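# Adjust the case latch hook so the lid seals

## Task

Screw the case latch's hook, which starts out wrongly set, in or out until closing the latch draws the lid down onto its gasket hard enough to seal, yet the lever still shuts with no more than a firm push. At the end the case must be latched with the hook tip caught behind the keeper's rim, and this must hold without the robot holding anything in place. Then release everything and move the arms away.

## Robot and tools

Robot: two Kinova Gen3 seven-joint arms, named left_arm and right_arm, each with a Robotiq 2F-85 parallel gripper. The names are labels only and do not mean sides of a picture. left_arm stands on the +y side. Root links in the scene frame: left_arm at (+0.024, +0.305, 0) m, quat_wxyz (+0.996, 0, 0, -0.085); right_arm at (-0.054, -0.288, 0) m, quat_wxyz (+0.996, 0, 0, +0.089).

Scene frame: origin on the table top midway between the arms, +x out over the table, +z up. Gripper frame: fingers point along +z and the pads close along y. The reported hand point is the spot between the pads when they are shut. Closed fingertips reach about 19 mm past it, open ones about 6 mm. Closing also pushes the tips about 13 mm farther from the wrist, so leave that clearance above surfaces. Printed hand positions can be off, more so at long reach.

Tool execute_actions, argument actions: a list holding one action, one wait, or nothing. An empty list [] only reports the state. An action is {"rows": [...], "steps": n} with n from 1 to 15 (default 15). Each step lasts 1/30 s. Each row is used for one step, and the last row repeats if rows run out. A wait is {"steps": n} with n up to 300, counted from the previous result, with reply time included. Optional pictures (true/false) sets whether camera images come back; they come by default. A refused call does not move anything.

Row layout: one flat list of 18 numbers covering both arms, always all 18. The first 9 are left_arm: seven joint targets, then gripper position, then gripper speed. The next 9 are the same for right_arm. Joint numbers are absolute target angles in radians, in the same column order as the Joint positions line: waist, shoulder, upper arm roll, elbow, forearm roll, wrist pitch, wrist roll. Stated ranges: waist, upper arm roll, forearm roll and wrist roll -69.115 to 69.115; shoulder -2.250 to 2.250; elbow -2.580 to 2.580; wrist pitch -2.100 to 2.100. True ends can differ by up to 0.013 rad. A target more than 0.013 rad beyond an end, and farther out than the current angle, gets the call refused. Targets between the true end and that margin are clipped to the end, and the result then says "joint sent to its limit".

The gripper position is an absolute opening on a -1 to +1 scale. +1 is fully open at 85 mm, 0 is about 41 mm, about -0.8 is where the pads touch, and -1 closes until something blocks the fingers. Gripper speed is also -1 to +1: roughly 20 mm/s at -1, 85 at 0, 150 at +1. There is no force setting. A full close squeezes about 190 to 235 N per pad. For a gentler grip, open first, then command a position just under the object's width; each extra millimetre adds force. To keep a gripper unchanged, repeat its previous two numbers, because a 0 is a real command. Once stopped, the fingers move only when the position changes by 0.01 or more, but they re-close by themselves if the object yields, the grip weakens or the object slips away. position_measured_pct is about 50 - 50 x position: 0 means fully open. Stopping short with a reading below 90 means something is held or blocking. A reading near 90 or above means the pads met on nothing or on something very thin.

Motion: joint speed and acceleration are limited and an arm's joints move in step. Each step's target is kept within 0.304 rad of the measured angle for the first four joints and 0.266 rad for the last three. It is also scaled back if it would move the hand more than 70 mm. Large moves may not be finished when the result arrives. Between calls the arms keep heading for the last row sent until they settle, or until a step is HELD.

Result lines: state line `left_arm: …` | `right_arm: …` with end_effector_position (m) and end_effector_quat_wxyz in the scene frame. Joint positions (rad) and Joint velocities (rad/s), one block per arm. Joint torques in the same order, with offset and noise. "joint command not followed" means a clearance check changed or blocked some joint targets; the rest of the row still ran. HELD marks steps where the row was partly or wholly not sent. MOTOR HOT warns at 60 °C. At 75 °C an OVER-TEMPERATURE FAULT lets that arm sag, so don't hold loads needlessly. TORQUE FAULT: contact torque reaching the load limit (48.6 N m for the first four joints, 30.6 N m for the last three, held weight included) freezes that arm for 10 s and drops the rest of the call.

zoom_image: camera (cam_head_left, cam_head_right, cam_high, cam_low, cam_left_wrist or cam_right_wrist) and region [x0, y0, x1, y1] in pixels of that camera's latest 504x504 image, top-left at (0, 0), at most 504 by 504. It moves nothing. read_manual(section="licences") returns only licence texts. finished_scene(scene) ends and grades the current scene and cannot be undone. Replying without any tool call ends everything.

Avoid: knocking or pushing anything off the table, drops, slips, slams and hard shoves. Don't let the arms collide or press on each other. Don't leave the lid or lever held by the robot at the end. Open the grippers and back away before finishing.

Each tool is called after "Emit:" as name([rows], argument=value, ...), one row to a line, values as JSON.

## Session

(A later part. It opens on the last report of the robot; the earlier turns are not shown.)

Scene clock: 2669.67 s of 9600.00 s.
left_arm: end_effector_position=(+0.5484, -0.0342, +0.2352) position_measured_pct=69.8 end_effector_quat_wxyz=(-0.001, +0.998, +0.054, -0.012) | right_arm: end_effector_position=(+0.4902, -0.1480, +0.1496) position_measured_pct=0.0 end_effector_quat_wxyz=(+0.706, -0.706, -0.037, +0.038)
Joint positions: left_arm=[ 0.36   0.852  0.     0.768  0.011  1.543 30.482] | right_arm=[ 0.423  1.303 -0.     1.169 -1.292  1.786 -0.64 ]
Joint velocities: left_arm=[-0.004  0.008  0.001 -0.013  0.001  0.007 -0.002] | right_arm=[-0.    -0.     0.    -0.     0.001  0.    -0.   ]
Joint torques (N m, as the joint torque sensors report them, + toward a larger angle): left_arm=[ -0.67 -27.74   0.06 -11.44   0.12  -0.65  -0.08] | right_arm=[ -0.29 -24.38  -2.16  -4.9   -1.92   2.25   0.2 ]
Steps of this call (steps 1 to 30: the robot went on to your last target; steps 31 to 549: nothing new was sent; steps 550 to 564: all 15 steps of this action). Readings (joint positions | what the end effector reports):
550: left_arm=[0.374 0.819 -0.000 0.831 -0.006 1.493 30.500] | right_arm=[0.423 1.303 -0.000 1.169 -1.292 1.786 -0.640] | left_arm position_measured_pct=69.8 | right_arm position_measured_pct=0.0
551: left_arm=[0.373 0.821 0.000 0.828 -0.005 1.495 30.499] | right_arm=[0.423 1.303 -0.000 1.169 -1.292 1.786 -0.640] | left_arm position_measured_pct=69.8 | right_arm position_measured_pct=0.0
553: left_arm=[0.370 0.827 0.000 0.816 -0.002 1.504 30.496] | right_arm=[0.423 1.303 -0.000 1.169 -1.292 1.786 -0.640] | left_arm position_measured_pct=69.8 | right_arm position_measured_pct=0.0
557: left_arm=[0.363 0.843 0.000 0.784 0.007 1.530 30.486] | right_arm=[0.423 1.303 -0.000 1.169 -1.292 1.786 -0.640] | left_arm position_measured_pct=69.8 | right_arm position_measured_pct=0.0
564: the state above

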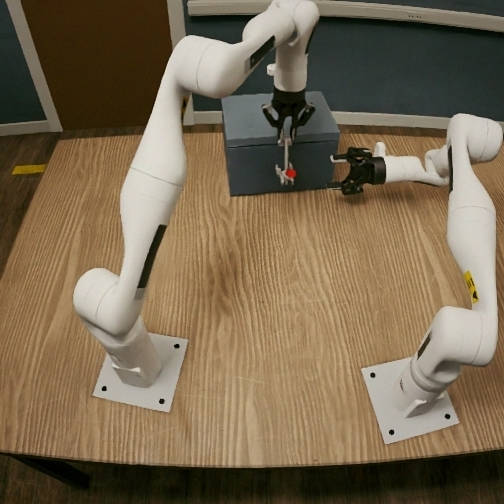

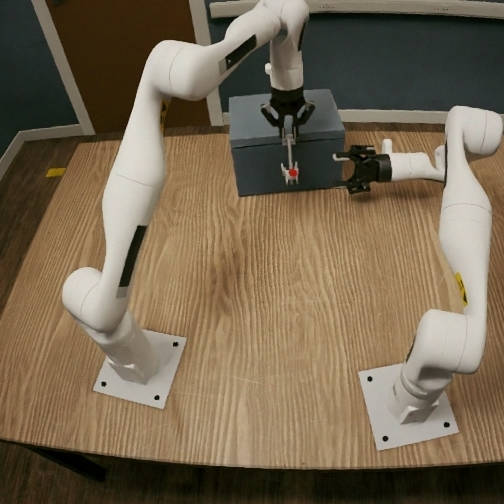

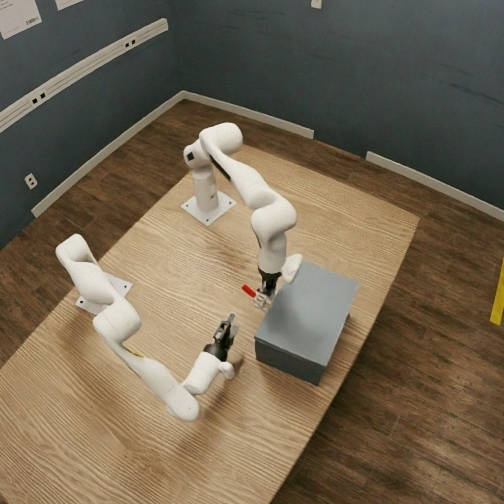

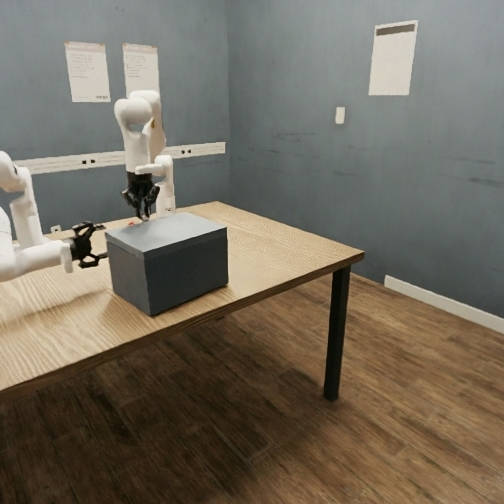

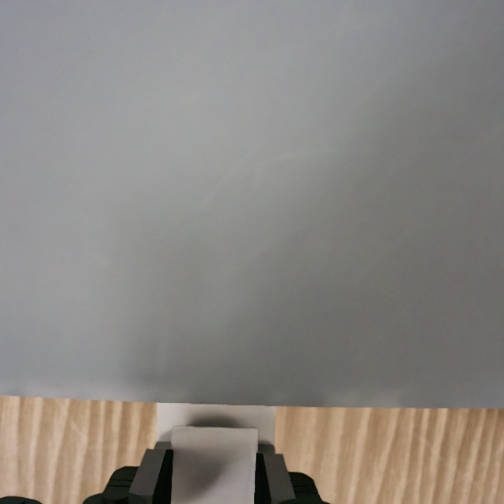

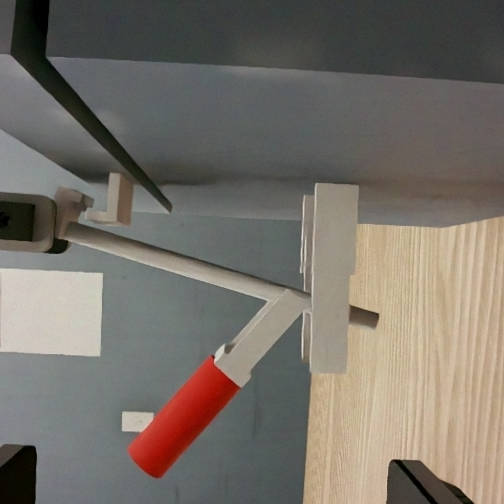

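Emit:
execute_actions([
  {"rows": [[0.3588,0.8485,0,0.7645,0.0104,1.5424,30.4816,-0.5,-0.5,0.423,1.303,0,1.169,-1.292,1.786,-0.64,1,0.5],[0.3588,0.8485,0,0.7645,0.0104,1.5424,30.4816,-0.5,-0.5,0.423,1.303,0,1.169,-1.292,1.786,-0.64,1,0.5],[0.3588,0.8488,0,0.7655,0.0104,1.5412,30.4816,-0.5,-0.5,0.423,1.303,0,1.169,-1.292,1.786,-0.64,1,0.5],[0.3588,0.8491,0,0.7675,0.0104,1.5389,30.4816,-0.5,-0.5,0.423,1.303,0,1.169,-1.292,1.786,-0.64,1,0.5],[0.3588,0.8494,0,0.7695,0.0104,1.5366,30.4816,-0.5,-0.5,0.423,1.303,0,1.169,-1.292,1.786,-0.64,1,0.5],[0.3588,0.8497,0,0.772,0.0104,1.5338,30.4816,-0.5,-0.5,0.423,1.303,0,1.169,-1.292,1.786,-0.64,1,0.5],[0.3588,0.85,0,0.7745,0.0104,1.531,30.4816,-0.5,-0.5,0.423,1.303,0,1.169,-1.292,1.786,-0.64,1,0.5],[0.3588,0.8503,0,0.777,0.0104,1.5282,30.4816,-0.5,-0.5,0.423,1.303,0,1.169,-1.292,1.786,-0.64,1,0.5],[0.3588,0.8506,0,0.7795,0.0104,1.5254,30.4816,-0.5,-0.5,0.423,1.303,0,1.169,-1.292,1.786,-0.64,1,0.5],[0.3588,0.8509,0,0.782,0.0104,1.5226,30.4816,-0.5,-0.5,0.423,1.303,0,1.169,-1.292,1.786,-0.64,1,0.5],[0.3588,0.8512,0,0.7845,0.0104,1.5198,30.4816,-0.5,-0.5,0.423,1.303,0,1.169,-1.292,1.786,-0.64,1,0.5],[0.3588,0.8515,0,0.787,0.0104,1.517,30.4816,-0.5,-0.5,0.423,1.303,0,1.169,-1.292,1.786,-0.64,1,0.5],[0.3588,0.8517,0,0.7895,0.0104,1.5142,30.4816,-0.5,-0.5,0.423,1.303,0,1.169,-1.292,1.786,-0.64,1,0.5],[0.3588,0.8519,0,0.792,0.0104,1.5114,30.4816,-0.5,-0.5,0.423,1.303,0,1.169,-1.292,1.786,-0.64,1,0.5]],"steps":15},
], pictures=false)

Emit:
execute_actions([
  {"steps":12},
])

Emit:
zoom_image(camera="cam_right_wrist", region=[0, 150, 200, 350])

Scene clock: 2697.80 s of 9600.00 s.
left_arm: end_effector_position=(+0.5497, -0.0343, +0.2308) position_measured_pct=71.8 end_effector_quat_wxyz=(+0.000, +0.998, +0.054, -0.009) | right_arm: end_effector_position=(+0.4902, -0.1480, +0.1496) position_measured_pct=0.0 end_effector_quat_wxyz=(+0.706, -0.706, -0.037, +0.038)
Joint positions: left_arm=[ 0.359  0.849  0.     0.787  0.011  1.52  30.482] | right_arm=[ 0.423  1.303 -0.     1.169 -1.292  1.786 -0.64 ]
Joint velocities: left_arm=[ 0.003  0.002  0.004  0.065  0.003 -0.055 -0.   ] | right_arm=[ 0.001 -0.    -0.    -0.    -0.     0.    -0.   ]
Joint torques (N m, as the joint torque sensors report them, + toward a larger angle): left_arm=[ -0.83 -22.42   0.11  -9.58   0.13  -2.05   0.37] | right_arm=[  0.   -24.61  -2.15  -4.94  -2.05   2.25   0.24]
Steps of this call (steps 1 to 15: the robot went on to your last target; steps 16 to 829: nothing new was sent; steps 830 to 844: all 15 steps of this action). Readings (joint positions | what the end effector reports):
830: left_arm=[0.359 0.853 0.000 0.767 0.011 1.544 30.482] | right_arm=[0.423 1.303 -0.000 1.169 -1.292 1.786 -0.640] | left_arm position_measured_pct=69.8 | right_arm position_measured_pct=0.0
831: left_arm=[0.359 0.853 0.000 0.767 0.011 1.544 30.482] | right_arm=[0.423 1.303 -0.000 1.169 -1.292 1.786 -0.640] | left_arm position_measured_pct=69.8 | right_arm position_measured_pct=0.0
833: left_arm=[0.359 0.852 0.000 0.768 0.011 1.543 30.482] | right_arm=[0.423 1.303 -0.000 1.169 -1.292 1.786 -0.640] | left_arm position_measured_pct=71.4 | right_arm position_measured_pct=0.0
837: left_arm=[0.359 0.851 0.000 0.772 0.010 1.536 30.482] | right_arm=[0.423 1.303 -0.000 1.169 -1.292 1.786 -0.640] | left_arm position_measured_pct=71.8 | right_arm position_measured_pct=0.0
844: the state above

Scene clock: 2698.20 s of 9600.00 s.
left_arm: end_effector_position=(+0.5492, -0.0344, +0.2291) position_measured_pct=71.8 end_effector_quat_wxyz=(+0.000, +0.998, +0.054, -0.010) | right_arm: end_effector_position=(+0.4902, -0.1480, +0.1496) position_measured_pct=0.0 end_effector_quat_wxyz=(+0.706, -0.706, -0.037, +0.038)
Joint positions: left_arm=[ 0.359  0.849  0.     0.793  0.011  1.515 30.482] | right_arm=[ 0.423  1.303 -0.     1.169 -1.292  1.786 -0.64 ]
Joint velocities: left_arm=[-0.001  0.001  0.     0.001  0.    -0.001  0.001] | right_arm=[-0.002 -0.001 -0.001 -0.    -0.     0.001  0.   ]
Joint torques (N m, as the joint torque sensors report them, + toward a larger angle): left_arm=[ -0.88 -22.35   0.39  -9.32   0.25  -2.07   0.15] | right_arm=[ -0.15 -24.26  -2.3   -5.05  -2.02   2.41   0.19]
Steps of this call (steps 1 to 12: the robot went on to your last target). Readings (joint positions | what the end effector reports):
1: left_arm=[0.359 0.849 0.000 0.789 0.011 1.518 30.482] | right_arm=[0.423 1.303 -0.000 1.169 -1.292 1.786 -0.640] | left_arm position_measured_pct=71.8 | right_arm position_measured_pct=0.0
2: left_arm=[0.359 0.850 0.000 0.790 0.011 1.517 30.482] | right_arm=[0.423 1.303 -0.000 1.169 -1.292 1.786 -0.640] | left_arm position_measured_pct=71.8 | right_arm position_measured_pct=0.0
4: left_arm=[0.359 0.850 0.001 0.792 0.011 1.516 30.482] | right_arm=[0.423 1.303 -0.000 1.169 -1.292 1.786 -0.640] | left_arm position_measured_pct=71.8 | right_arm position_measured_pct=0.0
8: left_arm=[0.359 0.849 0.001 0.793 0.011 1.515 30.482] | right_arm=[0.423 1.303 -0.000 1.169 -1.292 1.786 -0.640] | left_arm position_measured_pct=71.8 | right_arm position_measured_pct=0.0
12: the state above

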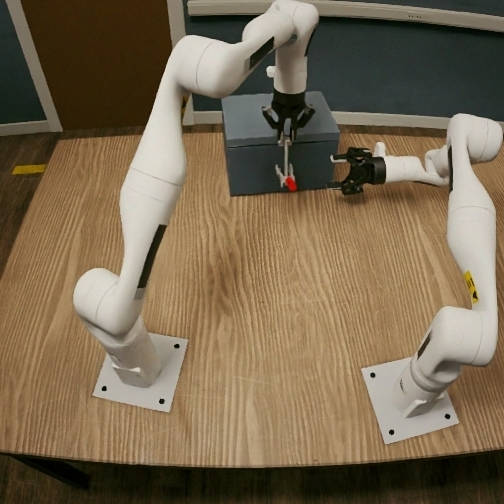

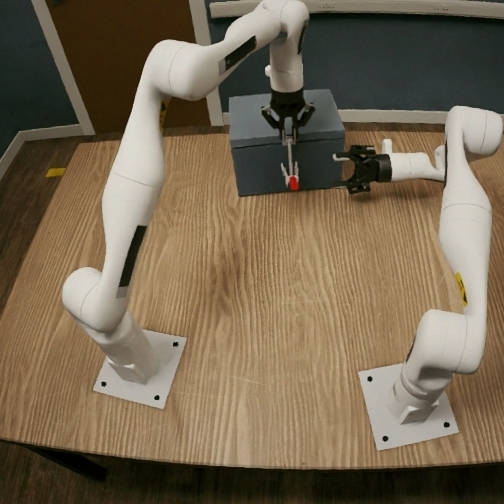

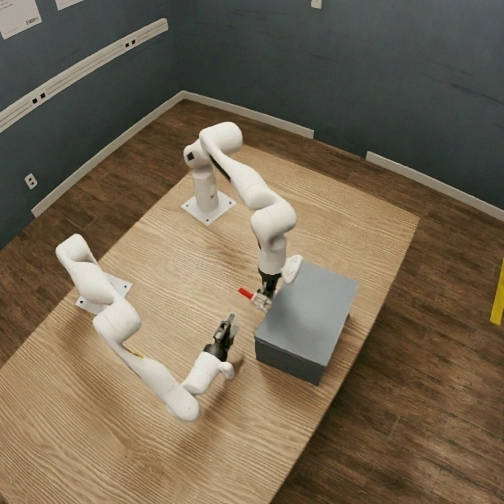

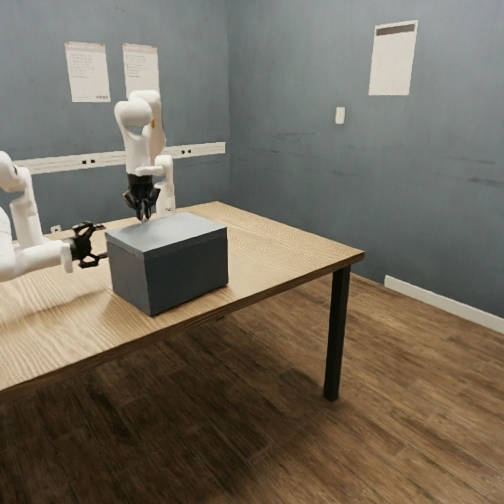

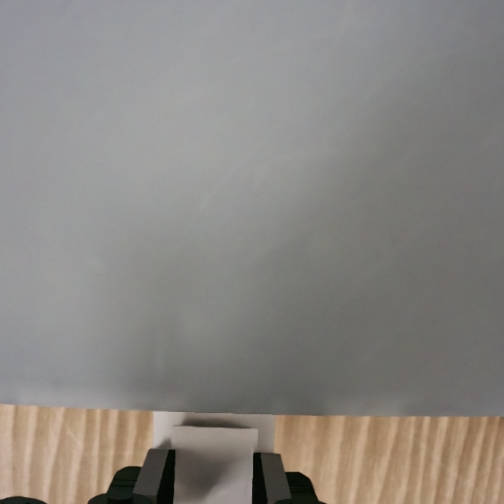

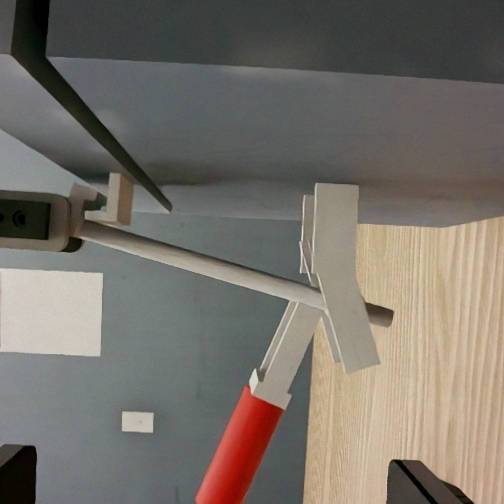

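Region (0, 150, 200, 350) of cam_right_wrist's 504x504 image, scaled by 2.520.

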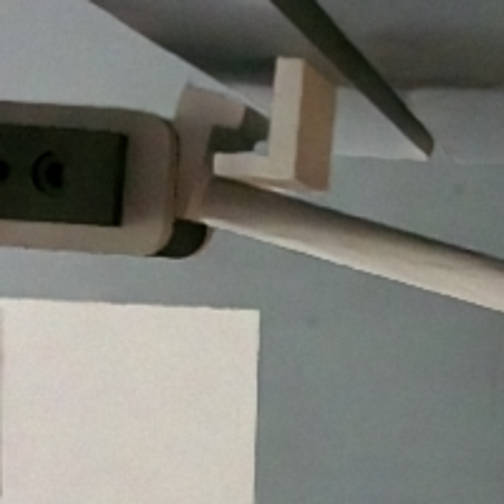

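Emit:
execute_actions([
  {"rows": [[0.3588,0.852,0,0.794,0.0104,1.5092,30.4816,-0.5,-0.5,0.423,1.303,0,1.169,-1.292,1.786,-0.64,1,0.5],[0.3588,0.8522,0,0.796,0.0104,1.507,30.4816,-0.5,-0.5,0.423,1.303,0,1.169,-1.292,1.786,-0.64,1,0.5],[0.3588,0.8524,0,0.798,0.0104,1.5048,30.4816,-0.5,-0.5,0.423,1.303,0,1.169,-1.292,1.786,-0.64,1,0.5],[0.3588,0.8526,0,0.8,0.0104,1.5026,30.4816,-0.5,-0.5,0.423,1.303,0,1.169,-1.292,1.786,-0.64,1,0.5]],"steps":15},
])

Scene clock: 2710.87 s of 9600.00 s.
left_arm: end_effector_position=(+0.5486, -0.0346, +0.2266) position_measured_pct=71.8 end_effector_quat_wxyz=(+0.000, +0.999, +0.054, -0.010) | right_arm: end_effector_position=(+0.4902, -0.1480, +0.1496) position_measured_pct=0.0 end_effector_quat_wxyz=(+0.706, -0.706, -0.037, +0.038)
Joint positions: left_arm=[ 0.36   0.849  0.001  0.801  0.011  1.508 30.482] | right_arm=[ 0.423  1.303 -0.     1.169 -1.292  1.786 -0.64 ]
Joint velocities: left_arm=[ 0.    -0.001 -0.     0.001  0.    -0.     0.   ] | right_arm=[-0.    -0.001  0.001  0.    -0.     0.001 -0.   ]
Joint torques (N m, as the joint torque sensors report them, + toward a larger angle): left_arm=[ -1.37 -21.33   0.02  -9.79   0.    -2.88  -0.08] | right_arm=[ -0.13 -24.54  -2.44  -4.72  -1.85   2.36   0.52]
Steps of this call (steps 1 to 15: the robot went on to your last target; steps 16 to 365: nothing new was sent; steps 366 to 380: all 15 steps of this action). Readings (joint positions | what the end effector reports):
366: left_arm=[0.359 0.849 0.000 0.793 0.011 1.515 30.482] | right_arm=[0.423 1.303 -0.000 1.169 -1.292 1.786 -0.640] | left_arm position_measured_pct=71.8 | right_arm position_measured_pct=0.0
367: left_arm=[0.359 0.849 0.001 0.794 0.011 1.514 30.482] | right_arm=[0.423 1.303 -0.000 1.169 -1.292 1.786 -0.640] | left_arm position_measured_pct=71.8 | right_arm position_measured_pct=0.0
369: left_arm=[0.360 0.849 0.001 0.796 0.011 1.512 30.482] | right_arm=[0.423 1.303 -0.000 1.169 -1.292 1.786 -0.640] | left_arm position_measured_pct=71.8 | right_arm position_measured_pct=0.0
373: left_arm=[0.360 0.849 0.001 0.800 0.011 1.508 30.482] | right_arm=[0.423 1.303 -0.000 1.169 -1.292 1.786 -0.640] | left_arm position_measured_pct=71.8 | right_arm position_measured_pct=0.0
380: the state above

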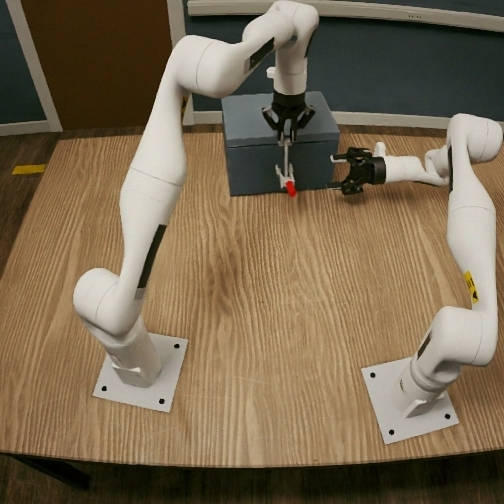

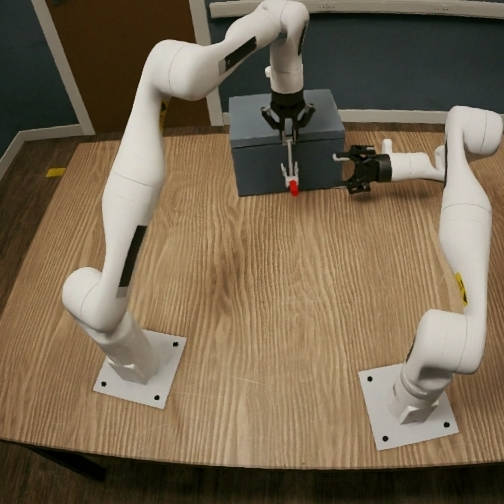

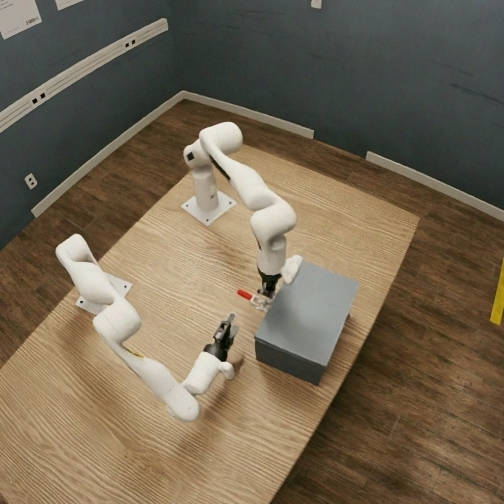

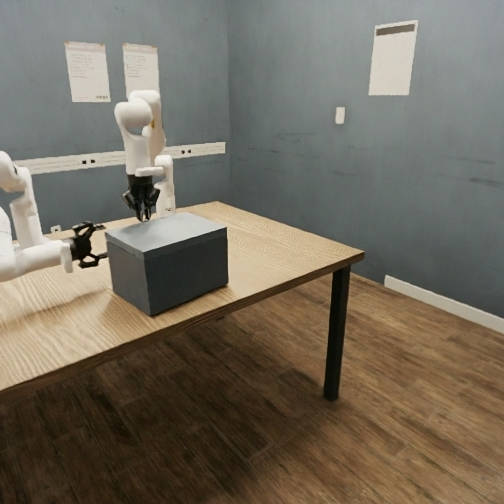

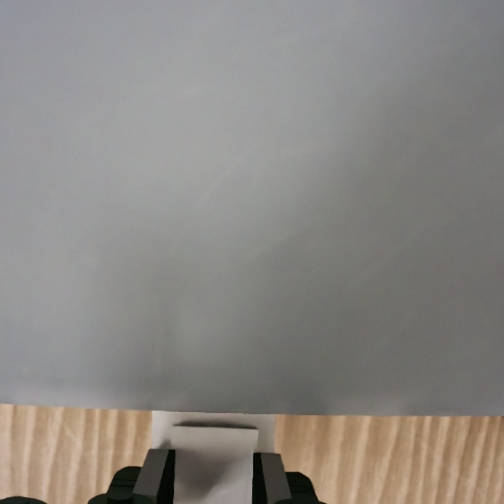

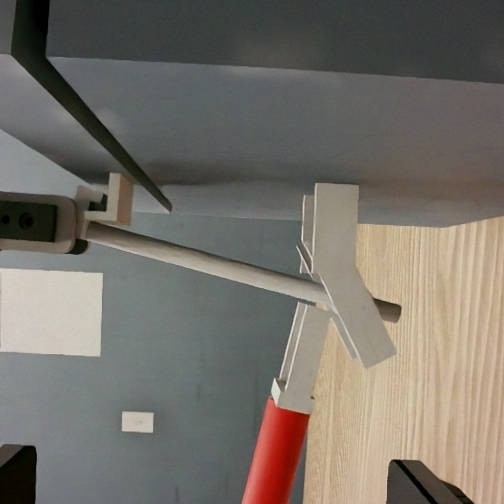

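Emit:
execute_actions([
  {"rows": [[0.3598,0.8485,0,0.8,0.0104,1.5075,30.4816,-0.5,-0.5,0.423,1.303,0,1.169,-1.292,1.786,-0.64,1,0.5],[0.3598,0.8475,0,0.8,0.0104,1.5085,30.4816,-0.5,-0.5,0.423,1.303,0,1.169,-1.292,1.786,-0.64,1,0.5],[0.3598,0.8475,0,0.8,0.0104,1.5085,30.4816,-0.5,-0.5,0.423,1.303,0,1.169,-1.292,1.786,-0.64,1,0.5],[0.3598,0.8475,0,0.8,0.0104,1.5085,30.4816,-0.1,0,0.423,1.303,0,1.169,-1.292,1.786,-0.64,1,0.5]],"steps":15},
], pictures=false)

Emit:
execute_actions([
  {"rows": [[0.3588,0.8455,0,0.7267,0.0104,1.5835,30.4816,-0.1,0,0.423,1.303,0,1.169,-1.292,1.786,-0.64,1,0.5]],"steps":12},
], pictures=false)

Emit:
execute_actions([
  {"rows": [[0.4744,0.6152,0,1.175,0,1.3514,30.595,-0.1,0,0.423,1.303,0,1.169,-1.292,1.786,-0.64,1,0.5]],"steps":15},
], pictures=false)

Emit:
execute_actions([
  {"steps":12},
])

Scene clock: 2722.70 s of 9600.00 s.
left_arm: end_effector_position=(+0.5491, -0.0342, +0.2279) position_measured_pct=55.2 end_effector_quat_wxyz=(+0.000, +0.999, +0.054, -0.009) | right_arm: end_effector_position=(+0.4902, -0.1480, +0.1496) position_measured_pct=0.0 end_effector_quat_wxyz=(+0.706, -0.706, -0.037, +0.038)
Joint positions: left_arm=[ 0.36   0.848 -0.     0.8    0.01   1.508 30.482] | right_arm=[ 0.423  1.303 -0.     1.169 -1.292  1.786 -0.64 ]
Joint velocities: left_arm=[ 0.001 -0.001 -0.002  0.    -0.     0.     0.   ] | right_arm=[-0.002  0.001 -0.001  0.     0.001  0.     0.   ]
Joint torques (N m, as the joint torque sensors report them, + toward a larger angle): left_arm=[ -0.18 -24.83   0.34  -9.23   0.21   0.03   0.17] | right_arm=[ -0.22 -24.38  -2.44  -5.09  -1.95   2.32   0.41]
Steps of this call (steps 1 to 15: the robot went on to your last target; steps 16 to 340: nothing new was sent; steps 341 to 355: all 15 steps of this action). Readings (joint positions | what the end effector reports):
341: left_arm=[0.360 0.849 0.001 0.801 0.011 1.508 30.482] | right_arm=[0.423 1.303 -0.000 1.169 -1.292 1.786 -0.640] | left_arm position_measured_pct=71.8 | right_arm position_measured_pct=0.0
342: left_arm=[0.360 0.848 0.000 0.802 0.011 1.508 30.482] | right_arm=[0.423 1.303 -0.000 1.169 -1.292 1.786 -0.640] | left_arm position_measured_pct=71.8 | right_arm position_measured_pct=0.0
344: left_arm=[0.360 0.848 0.000 0.802 0.011 1.508 30.482] | right_arm=[0.423 1.303 -0.000 1.169 -1.292 1.786 -0.640] | left_arm position_measured_pct=71.8 | right_arm position_measured_pct=0.0
348: left_arm=[0.360 0.848 0.000 0.801 0.010 1.508 30.482] | right_arm=[0.423 1.303 -0.000 1.169 -1.292 1.786 -0.640] | left_arm position_measured_pct=64.3 | right_arm position_measured_pct=0.0
355: the state above

Scene clock: 2723.10 s of 9600.00 s.
left_arm: end_effector_position=(+0.5498, -0.0339, +0.2523) position_measured_pct=54.8 end_effector_quat_wxyz=(+0.001, +0.999, +0.054, -0.009) | right_arm: end_effector_position=(+0.4902, -0.1480, +0.1496) position_measured_pct=0.0 end_effector_quat_wxyz=(+0.706, -0.706, -0.037, +0.038)
Joint positions: left_arm=[ 0.359  0.845  0.     0.728  0.01   1.583 30.482] | right_arm=[ 0.423  1.303 -0.     1.169 -1.292  1.786 -0.64 ]
Joint velocities: left_arm=[ 0.001  0.005  0.    -0.011 -0.     0.01  -0.   ] | right_arm=[ 0.001  0.     0.     0.     0.    -0.001  0.   ]
Joint torques (N m, as the joint torque sensors report them, + toward a larger angle): left_arm=[ -0.12 -24.74   0.25  -8.92   0.29  -0.78  -0.03] | right_arm=[ -0.45 -24.61  -2.49  -5.1   -1.93   2.24   0.15]
Steps of this call (steps 1 to 12: all 12 steps of this action). Readings (joint positions | what the end effector reports):
1: left_arm=[0.360 0.848 0.000 0.799 0.010 1.509 30.482] | right_arm=[0.423 1.303 -0.000 1.169 -1.292 1.786 -0.640] | left_arm position_measured_pct=55.2 | right_arm position_measured_pct=0.0
2: left_arm=[0.360 0.848 0.000 0.794 0.010 1.515 30.482] | right_arm=[0.423 1.303 -0.000 1.169 -1.292 1.786 -0.640] | left_arm position_measured_pct=54.8 | right_arm position_measured_pct=0.0
4: left_arm=[0.359 0.849 -0.000 0.768 0.010 1.540 30.482] | right_arm=[0.423 1.303 -0.000 1.169 -1.292 1.786 -0.640] | left_arm position_measured_pct=54.8 | right_arm position_measured_pct=0.0
8: left_arm=[0.359 0.845 0.000 0.732 0.010 1.578 30.482] | right_arm=[0.423 1.303 -0.000 1.169 -1.292 1.786 -0.640] | left_arm position_measured_pct=54.8 | right_arm position_measured_pct=0.0
12: the state above

Scene clock: 2723.60 s of 9600.00 s.
left_arm: end_effector_position=(+0.4636, -0.0509, +0.2564) position_measured_pct=54.8 end_effector_quat_wxyz=(+0.008, +0.998, +0.053, +0.009) | right_arm: end_effector_position=(+0.4902, -0.1480, +0.1496) position_measured_pct=0.0 end_effector_quat_wxyz=(+0.706, -0.706, -0.037, +0.038)
Joint positions: left_arm=[ 0.467  0.631  0.001  1.121  0.001  1.365 30.589] | right_arm=[ 0.423  1.303 -0.     1.169 -1.292  1.786 -0.64 ]
Joint velocities: left_arm=[ 0.099 -0.185 -0.001  0.659 -0.01  -0.203  0.1  ] | right_arm=[-0.001  0.001  0.     0.     0.     0.001 -0.   ]
Joint torques (N m, as the joint torque sensors report them, + toward a larger angle): left_arm=[ -2.01 -20.88  -0.02  -9.32   0.17  -0.74   0.17] | right_arm=[ -0.55 -24.12  -2.13  -5.16  -1.98   2.34   0.22]
Steps of this call (steps 1 to 15: all 15 steps of this action). Readings (joint positions | what the end effector reports):
1: left_arm=[0.359 0.844 -0.000 0.728 0.010 1.582 30.482] | right_arm=[0.423 1.303 -0.000 1.169 -1.292 1.786 -0.640] | left_arm position_measured_pct=54.8 | right_arm position_measured_pct=0.0
2: left_arm=[0.361 0.839 -0.001 0.734 0.010 1.579 30.484] | right_arm=[0.423 1.303 -0.000 1.169 -1.292 1.786 -0.640] | left_arm position_measured_pct=54.8 | right_arm position_measured_pct=0.0
4: left_arm=[0.372 0.817 -0.001 0.760 0.009 1.560 30.493] | right_arm=[0.423 1.303 -0.000 1.169 -1.292 1.786 -0.640] | left_arm position_measured_pct=54.8 | right_arm position_measured_pct=0.0
8: left_arm=[0.415 0.729 -0.001 0.879 0.005 1.474 30.536] | right_arm=[0.423 1.303 -0.000 1.169 -1.292 1.786 -0.640] | left_arm position_measured_pct=54.8 | right_arm position_measured_pct=0.0
15: the state above

Scene clock: 2724.00 s of 9600.00 s.
left_arm: end_effector_position=(+0.4491, -0.0445, +0.2485) position_measured_pct=54.8 end_effector_quat_wxyz=(-0.000, +0.999, +0.053, -0.000) | right_arm: end_effector_position=(+0.4902, -0.1480, +0.1496) position_measured_pct=0.0 end_effector_quat_wxyz=(+0.706, -0.706, -0.037, +0.038)
Joint positions: left_arm=[ 0.474  0.616  0.     1.175  0.     1.351 30.595] | right_arm=[ 0.423  1.303 -0.     1.169 -1.292  1.786 -0.64 ]
Joint velocities: left_arm=[ 0.001 -0.005 -0.001  0.001 -0.    -0.     0.   ] | right_arm=[ 0.001 -0.     0.001 -0.     0.    -0.001  0.   ]
Joint torques (N m, as the joint torque sensors report them, + toward a larger angle): left_arm=[ -0.49 -20.86   0.33  -9.09  -0.03  -0.34   0.17] | right_arm=[ -0.22 -24.48  -2.42  -4.88  -1.92   2.28   0.16]
Steps of this call (steps 1 to 12: the robot went on to your last target). Readings (joint positions | what the end effector reports):
1: left_arm=[0.469 0.626 0.001 1.141 0.001 1.359 30.592] | right_arm=[0.423 1.303 -0.000 1.169 -1.292 1.786 -0.640] | left_arm position_measured_pct=54.8 | right_arm position_measured_pct=0.0
2: left_arm=[0.471 0.623 0.001 1.156 0.000 1.355 30.593] | right_arm=[0.423 1.303 -0.000 1.169 -1.292 1.786 -0.640] | left_arm position_measured_pct=54.8 | right_arm position_measured_pct=0.0
4: left_arm=[0.473 0.620 0.001 1.170 0.000 1.353 30.595] | right_arm=[0.423 1.303 -0.000 1.169 -1.292 1.786 -0.640] | left_arm position_measured_pct=54.8 | right_arm position_measured_pct=0.0
8: left_arm=[0.474 0.617 0.000 1.174 0.000 1.352 30.595] | right_arm=[0.423 1.303 -0.000 1.169 -1.292 1.786 -0.640] | left_arm position_measured_pct=54.8 | right_arm position_measured_pct=0.0
12: the state above

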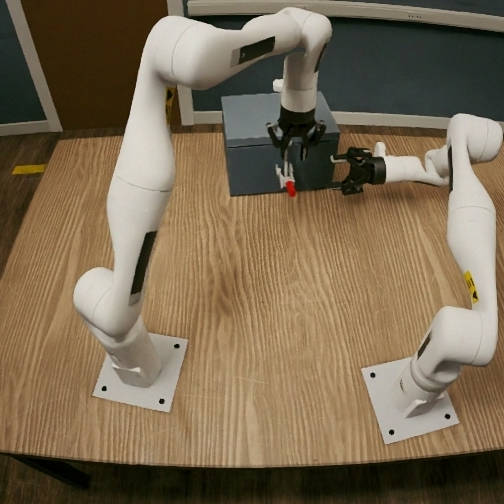

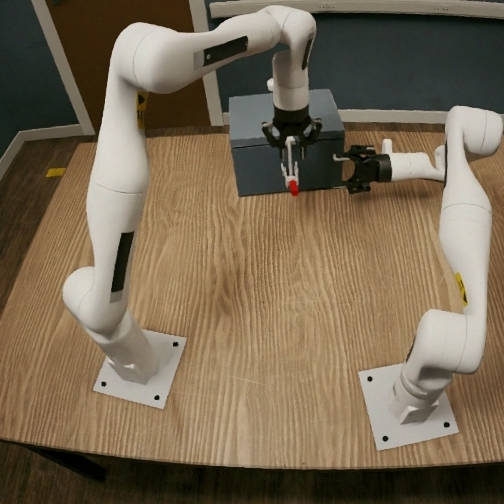

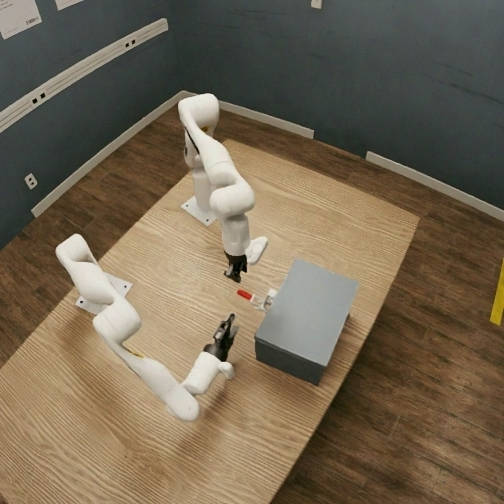

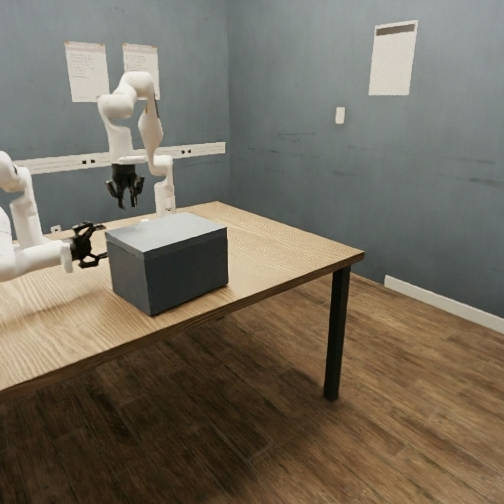

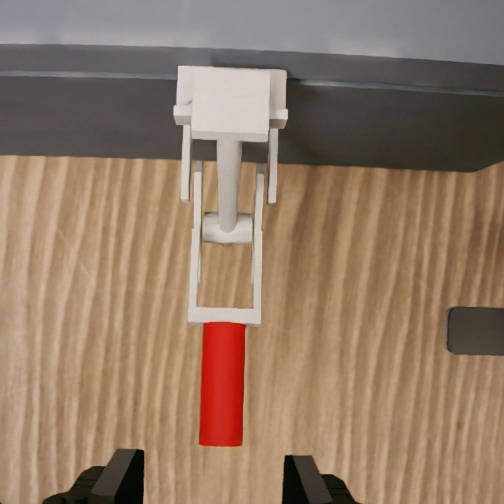

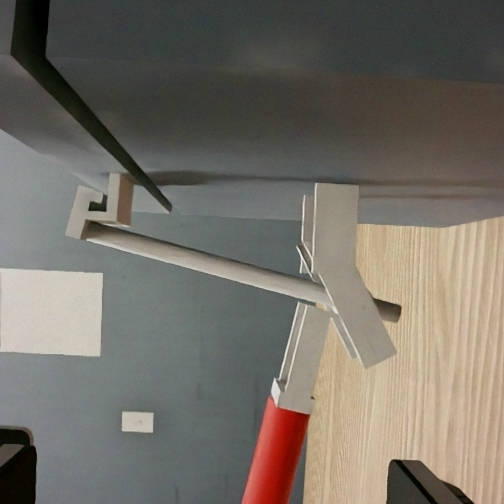

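Emit:
execute_actions([
  {"rows": [[0.5953,0.5598,0,1.5534,-0.2567,0.8741,30.8652,-0.64,0,0.423,1.303,0,1.169,-1.292,1.786,-0.64,1,0.5]],"steps":15},
], pictures=false)

Emit:
execute_actions([
  {"steps":15},
], pictures=false)

Emit:
execute_actions([
  {"rows": [[0.5953,0.5633,0,1.5564,-0.2587,0.8678,30.8679,-0.64,0,0.423,1.303,0,1.169,-1.292,1.786,-0.64,1,0.5],[0.5953,0.5669,0,1.5595,-0.2607,0.8615,30.8706,-0.64,0,0.423,1.303,0,1.169,-1.292,1.786,-0.64,1,0.5],[0.5953,0.5704,0,1.5625,-0.2626,0.8552,30.8732,-0.64,0,0.423,1.303,0,1.169,-1.292,1.786,-0.64,1,0.5],[0.5953,0.574,0,1.5656,-0.2646,0.8489,30.8759,-0.64,0,0.423,1.303,0,1.169,-1.292,1.786,-0.64,1,0.5],[0.5953,0.5775,0,1.5686,-0.2666,0.8426,30.8786,-0.64,0,0.423,1.303,0,1.169,-1.292,1.786,-0.64,1,0.5],[0.5953,0.581,0,1.5716,-0.2686,0.8363,30.8813,-0.64,0,0.423,1.303,0,1.169,-1.292,1.786,-0.64,1,0.5],[0.5953,0.5846,0,1.5747,-0.2706,0.83,30.884,-0.64,0,0.423,1.303,0,1.169,-1.292,1.786,-0.64,1,0.5],[0.5953,0.5881,0,1.5777,-0.2725,0.8237,30.8866,-0.64,0,0.423,1.303,0,1.169,-1.292,1.786,-0.64,1,0.5],[0.5953,0.5917,0,1.5808,-0.2745,0.8174,30.8893,-0.64,0,0.423,1.303,0,1.169,-1.292,1.786,-0.64,1,0.5],[0.5953,0.5952,0,1.5838,-0.2765,0.8111,30.892,-0.64,0,0.423,1.303,0,1.169,-1.292,1.786,-0.64,1,0.5],[0.5953,0.5984,0,1.5866,-0.2783,0.8054,30.8944,-0.64,0,0.423,1.303,0,1.169,-1.292,1.786,-0.64,1,0.5],[0.5953,0.6016,0,1.5893,-0.2801,0.7997,30.8969,-0.64,0,0.423,1.303,0,1.169,-1.292,1.786,-0.64,1,0.5],[0.5953,0.6048,0,1.5921,-0.2819,0.794,30.8993,-0.64,0,0.423,1.303,0,1.169,-1.292,1.786,-0.64,1,0.5],[0.5953,0.608,0,1.5948,-0.2837,0.7882,30.9017,-0.64,0,0.423,1.303,0,1.169,-1.292,1.786,-0.64,1,0.5],[0.5953,0.6112,0,1.5976,-0.2855,0.7825,30.9041,-0.64,0,0.423,1.303,0,1.169,-1.292,1.786,-0.64,1,0.5]],"steps":15},
])

Scene clock: 2750.37 s of 9600.00 s.
left_arm: end_effector_position=(+0.4375, -0.0356, +0.1802) position_measured_pct=81.7 end_effector_quat_wxyz=(-0.024, +0.992, +0.058, +0.113) | right_arm: end_effector_position=(+0.4902, -0.1480, +0.1496) position_measured_pct=0.0 end_effector_quat_wxyz=(+0.706, -0.706, -0.037, +0.038)
Joint positions: left_arm=[ 0.588  0.564  0.     1.53  -0.245  0.94  30.853] | right_arm=[ 0.423  1.303 -0.     1.169 -1.292  1.786 -0.64 ]
Joint velocities: left_arm=[ 0.102 -0.041  0.006  0.406 -0.226 -0.955  0.242] | right_arm=[ 0.001  0.    -0.    -0.     0.     0.001 -0.   ]
Joint torques (N m, as the joint torque sensors report them, + toward a larger angle): left_arm=[ -0.87 -20.18  -0.21  -8.59  -0.14  -0.75   0.14] | right_arm=[ -0.25 -24.68  -2.25  -4.84  -1.97   2.46   0.14]
Steps of this call (steps 1 to 30: the robot went on to your last target; steps 31 to 776: nothing new was sent; steps 777 to 791: all 15 steps of this action). Readings (joint positions | what the end effector reports):
777: left_arm=[0.475 0.615 -0.000 1.176 -0.001 1.351 30.596] | right_arm=[0.423 1.303 -0.000 1.169 -1.292 1.786 -0.640] | left_arm position_measured_pct=54.8 | right_arm position_measured_pct=0.0
778: left_arm=[0.478 0.613 -0.001 1.181 -0.005 1.346 30.600] | right_arm=[0.423 1.303 -0.000 1.169 -1.292 1.786 -0.640] | left_arm position_measured_pct=55.6 | right_arm position_measured_pct=0.0
780: left_arm=[0.490 0.607 -0.001 1.209 -0.027 1.323 30.623] | right_arm=[0.423 1.303 -0.000 1.169 -1.292 1.786 -0.640] | left_arm position_measured_pct=59.5 | right_arm position_measured_pct=0.0
784: left_arm=[0.537 0.585 -0.000 1.331 -0.125 1.215 30.726] | right_arm=[0.423 1.303 -0.000 1.169 -1.292 1.786 -0.640] | left_arm position_measured_pct=71.0 | right_arm position_measured_pct=0.0
791: the state above

Scene clock: 2750.87 s of 9600.00 s.
left_arm: end_effector_position=(+0.4420, -0.0459, +0.1781) position_measured_pct=82.1 end_effector_quat_wxyz=(-0.006, +0.990, +0.052, +0.129) | right_arm: end_effector_position=(+0.4902, -0.1480, +0.1496) position_measured_pct=0.0 end_effector_quat_wxyz=(+0.706, -0.706, -0.037, +0.038)
Joint positions: left_arm=[ 0.595  0.56   0.     1.553 -0.257  0.874 30.865] | right_arm=[ 0.423  1.303 -0.     1.169 -1.292  1.786 -0.64 ]
Joint velocities: left_arm=[ 0.002 -0.     0.001  0.     0.     0.    -0.   ] | right_arm=[-0.     0.001  0.001 -0.    -0.     0.001 -0.   ]
Joint torques (N m, as the joint torque sensors report them, + toward a larger angle): left_arm=[ -0.42 -19.24   0.13  -8.25  -0.18  -0.78   0.01] | right_arm=[ -0.07 -24.68  -2.2   -4.7   -1.84   2.28   0.27]
Steps of this call (steps 1 to 15: the robot went on to your last target). Readings (joint positions | what the end effector reports):
1: left_arm=[0.590 0.563 0.000 1.541 -0.251 0.912 30.860] | right_arm=[0.423 1.303 -0.000 1.169 -1.292 1.786 -0.640] | left_arm position_measured_pct=81.7 | right_arm position_measured_pct=0.0
2: left_arm=[0.592 0.563 0.001 1.547 -0.255 0.893 30.863] | right_arm=[0.423 1.303 -0.000 1.169 -1.292 1.786 -0.640] | left_arm position_measured_pct=81.7 | right_arm position_measured_pct=0.0
4: left_arm=[0.593 0.562 0.000 1.551 -0.256 0.878 30.865] | right_arm=[0.423 1.303 -0.000 1.169 -1.292 1.786 -0.640] | left_arm position_measured_pct=82.1 | right_arm position_measured_pct=0.0
8: left_arm=[0.595 0.560 0.000 1.553 -0.257 0.875 30.865] | right_arm=[0.423 1.303 -0.000 1.169 -1.292 1.786 -0.640] | left_arm position_measured_pct=82.1 | right_arm position_measured_pct=0.0
15: the state above

Scene clock: 2751.37 s of 9600.00 s.
left_arm: end_effector_position=(+0.4438, -0.0463, +0.1487) position_measured_pct=82.1 end_effector_quat_wxyz=(-0.007, +0.990, +0.053, +0.131) | right_arm: end_effector_position=(+0.4902, -0.1480, +0.1496) position_measured_pct=0.0 end_effector_quat_wxyz=(+0.706, -0.706, -0.037, +0.038)
Joint positions: left_arm=[ 0.595  0.601  0.     1.589 -0.28   0.8   30.897] | right_arm=[ 0.423  1.303 -0.     1.169 -1.292  1.786 -0.64 ]
Joint velocities: left_arm=[ 0.002  0.09   0.004  0.077 -0.055 -0.177  0.074] | right_arm=[ 0.    -0.001 -0.     0.     0.    -0.001 -0.   ]
Joint torques (N m, as the joint torque sensors report them, + toward a larger angle): left_arm=[ -0.48 -18.45  -0.26  -7.28   0.03  -0.17  -0.06] | right_arm=[ -0.23 -24.25  -2.29  -4.99  -1.96   2.33   0.42]
Steps of this call (steps 1 to 15: all 15 steps of this action). Readings (joint positions | what the end effector reports):
1: left_arm=[0.595 0.560 0.000 1.554 -0.257 0.873 30.865] | right_arm=[0.423 1.303 -0.000 1.169 -1.292 1.786 -0.640] | left_arm position_measured_pct=82.1 | right_arm position_measured_pct=0.0
2: left_arm=[0.595 0.562 0.000 1.555 -0.258 0.871 30.866] | right_arm=[0.423 1.303 -0.000 1.169 -1.292 1.786 -0.640] | left_arm position_measured_pct=82.1 | right_arm position_measured_pct=0.0
4: left_arm=[0.595 0.566 0.000 1.558 -0.260 0.864 30.870] | right_arm=[0.423 1.303 -0.000 1.169 -1.292 1.786 -0.640] | left_arm position_measured_pct=82.1 | right_arm position_measured_pct=0.0
8: left_arm=[0.595 0.578 0.000 1.569 -0.267 0.842 30.879] | right_arm=[0.423 1.303 -0.000 1.169 -1.292 1.786 -0.640] | left_arm position_measured_pct=82.1 | right_arm position_measured_pct=0.0
15: the state above

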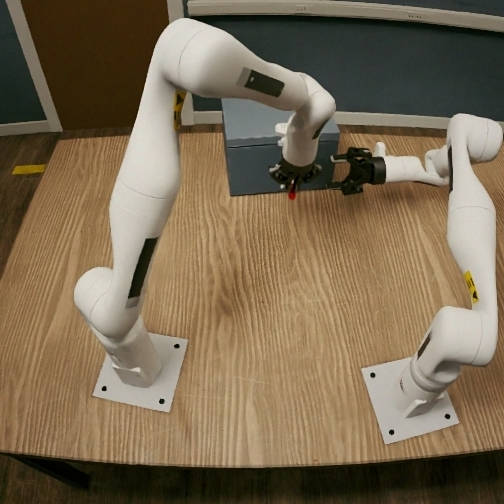

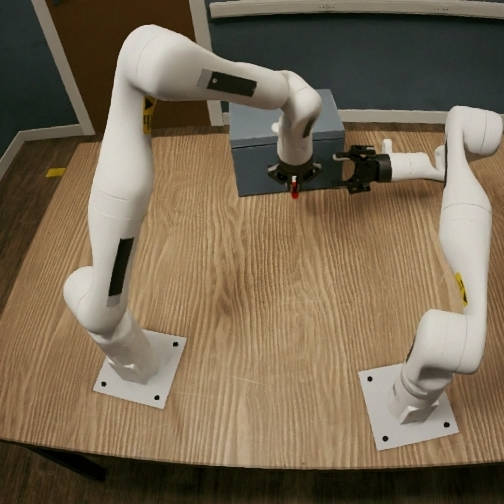

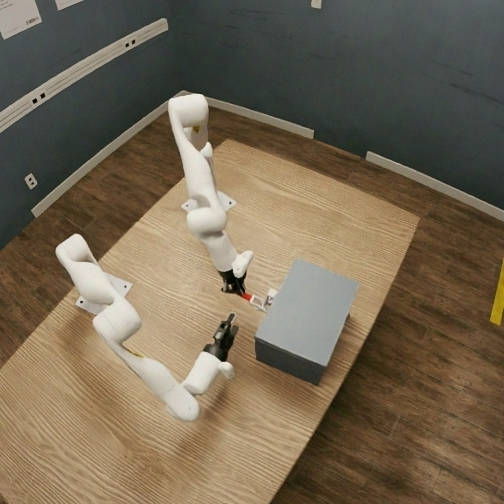

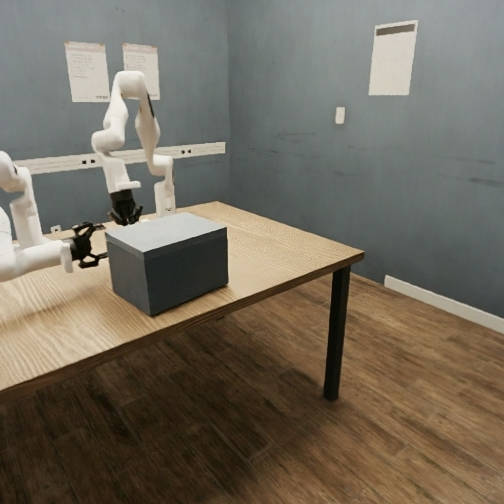

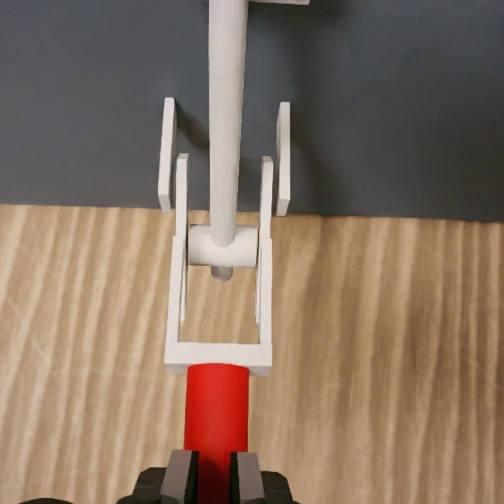

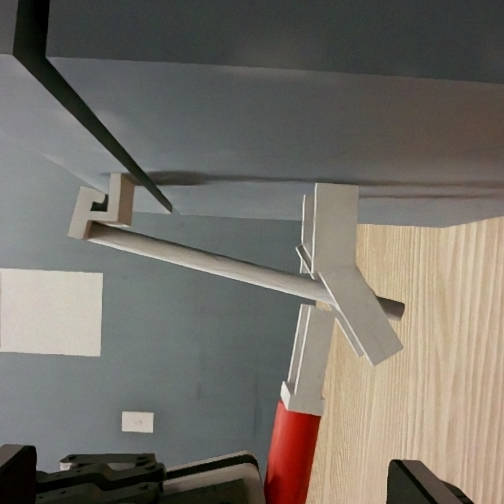

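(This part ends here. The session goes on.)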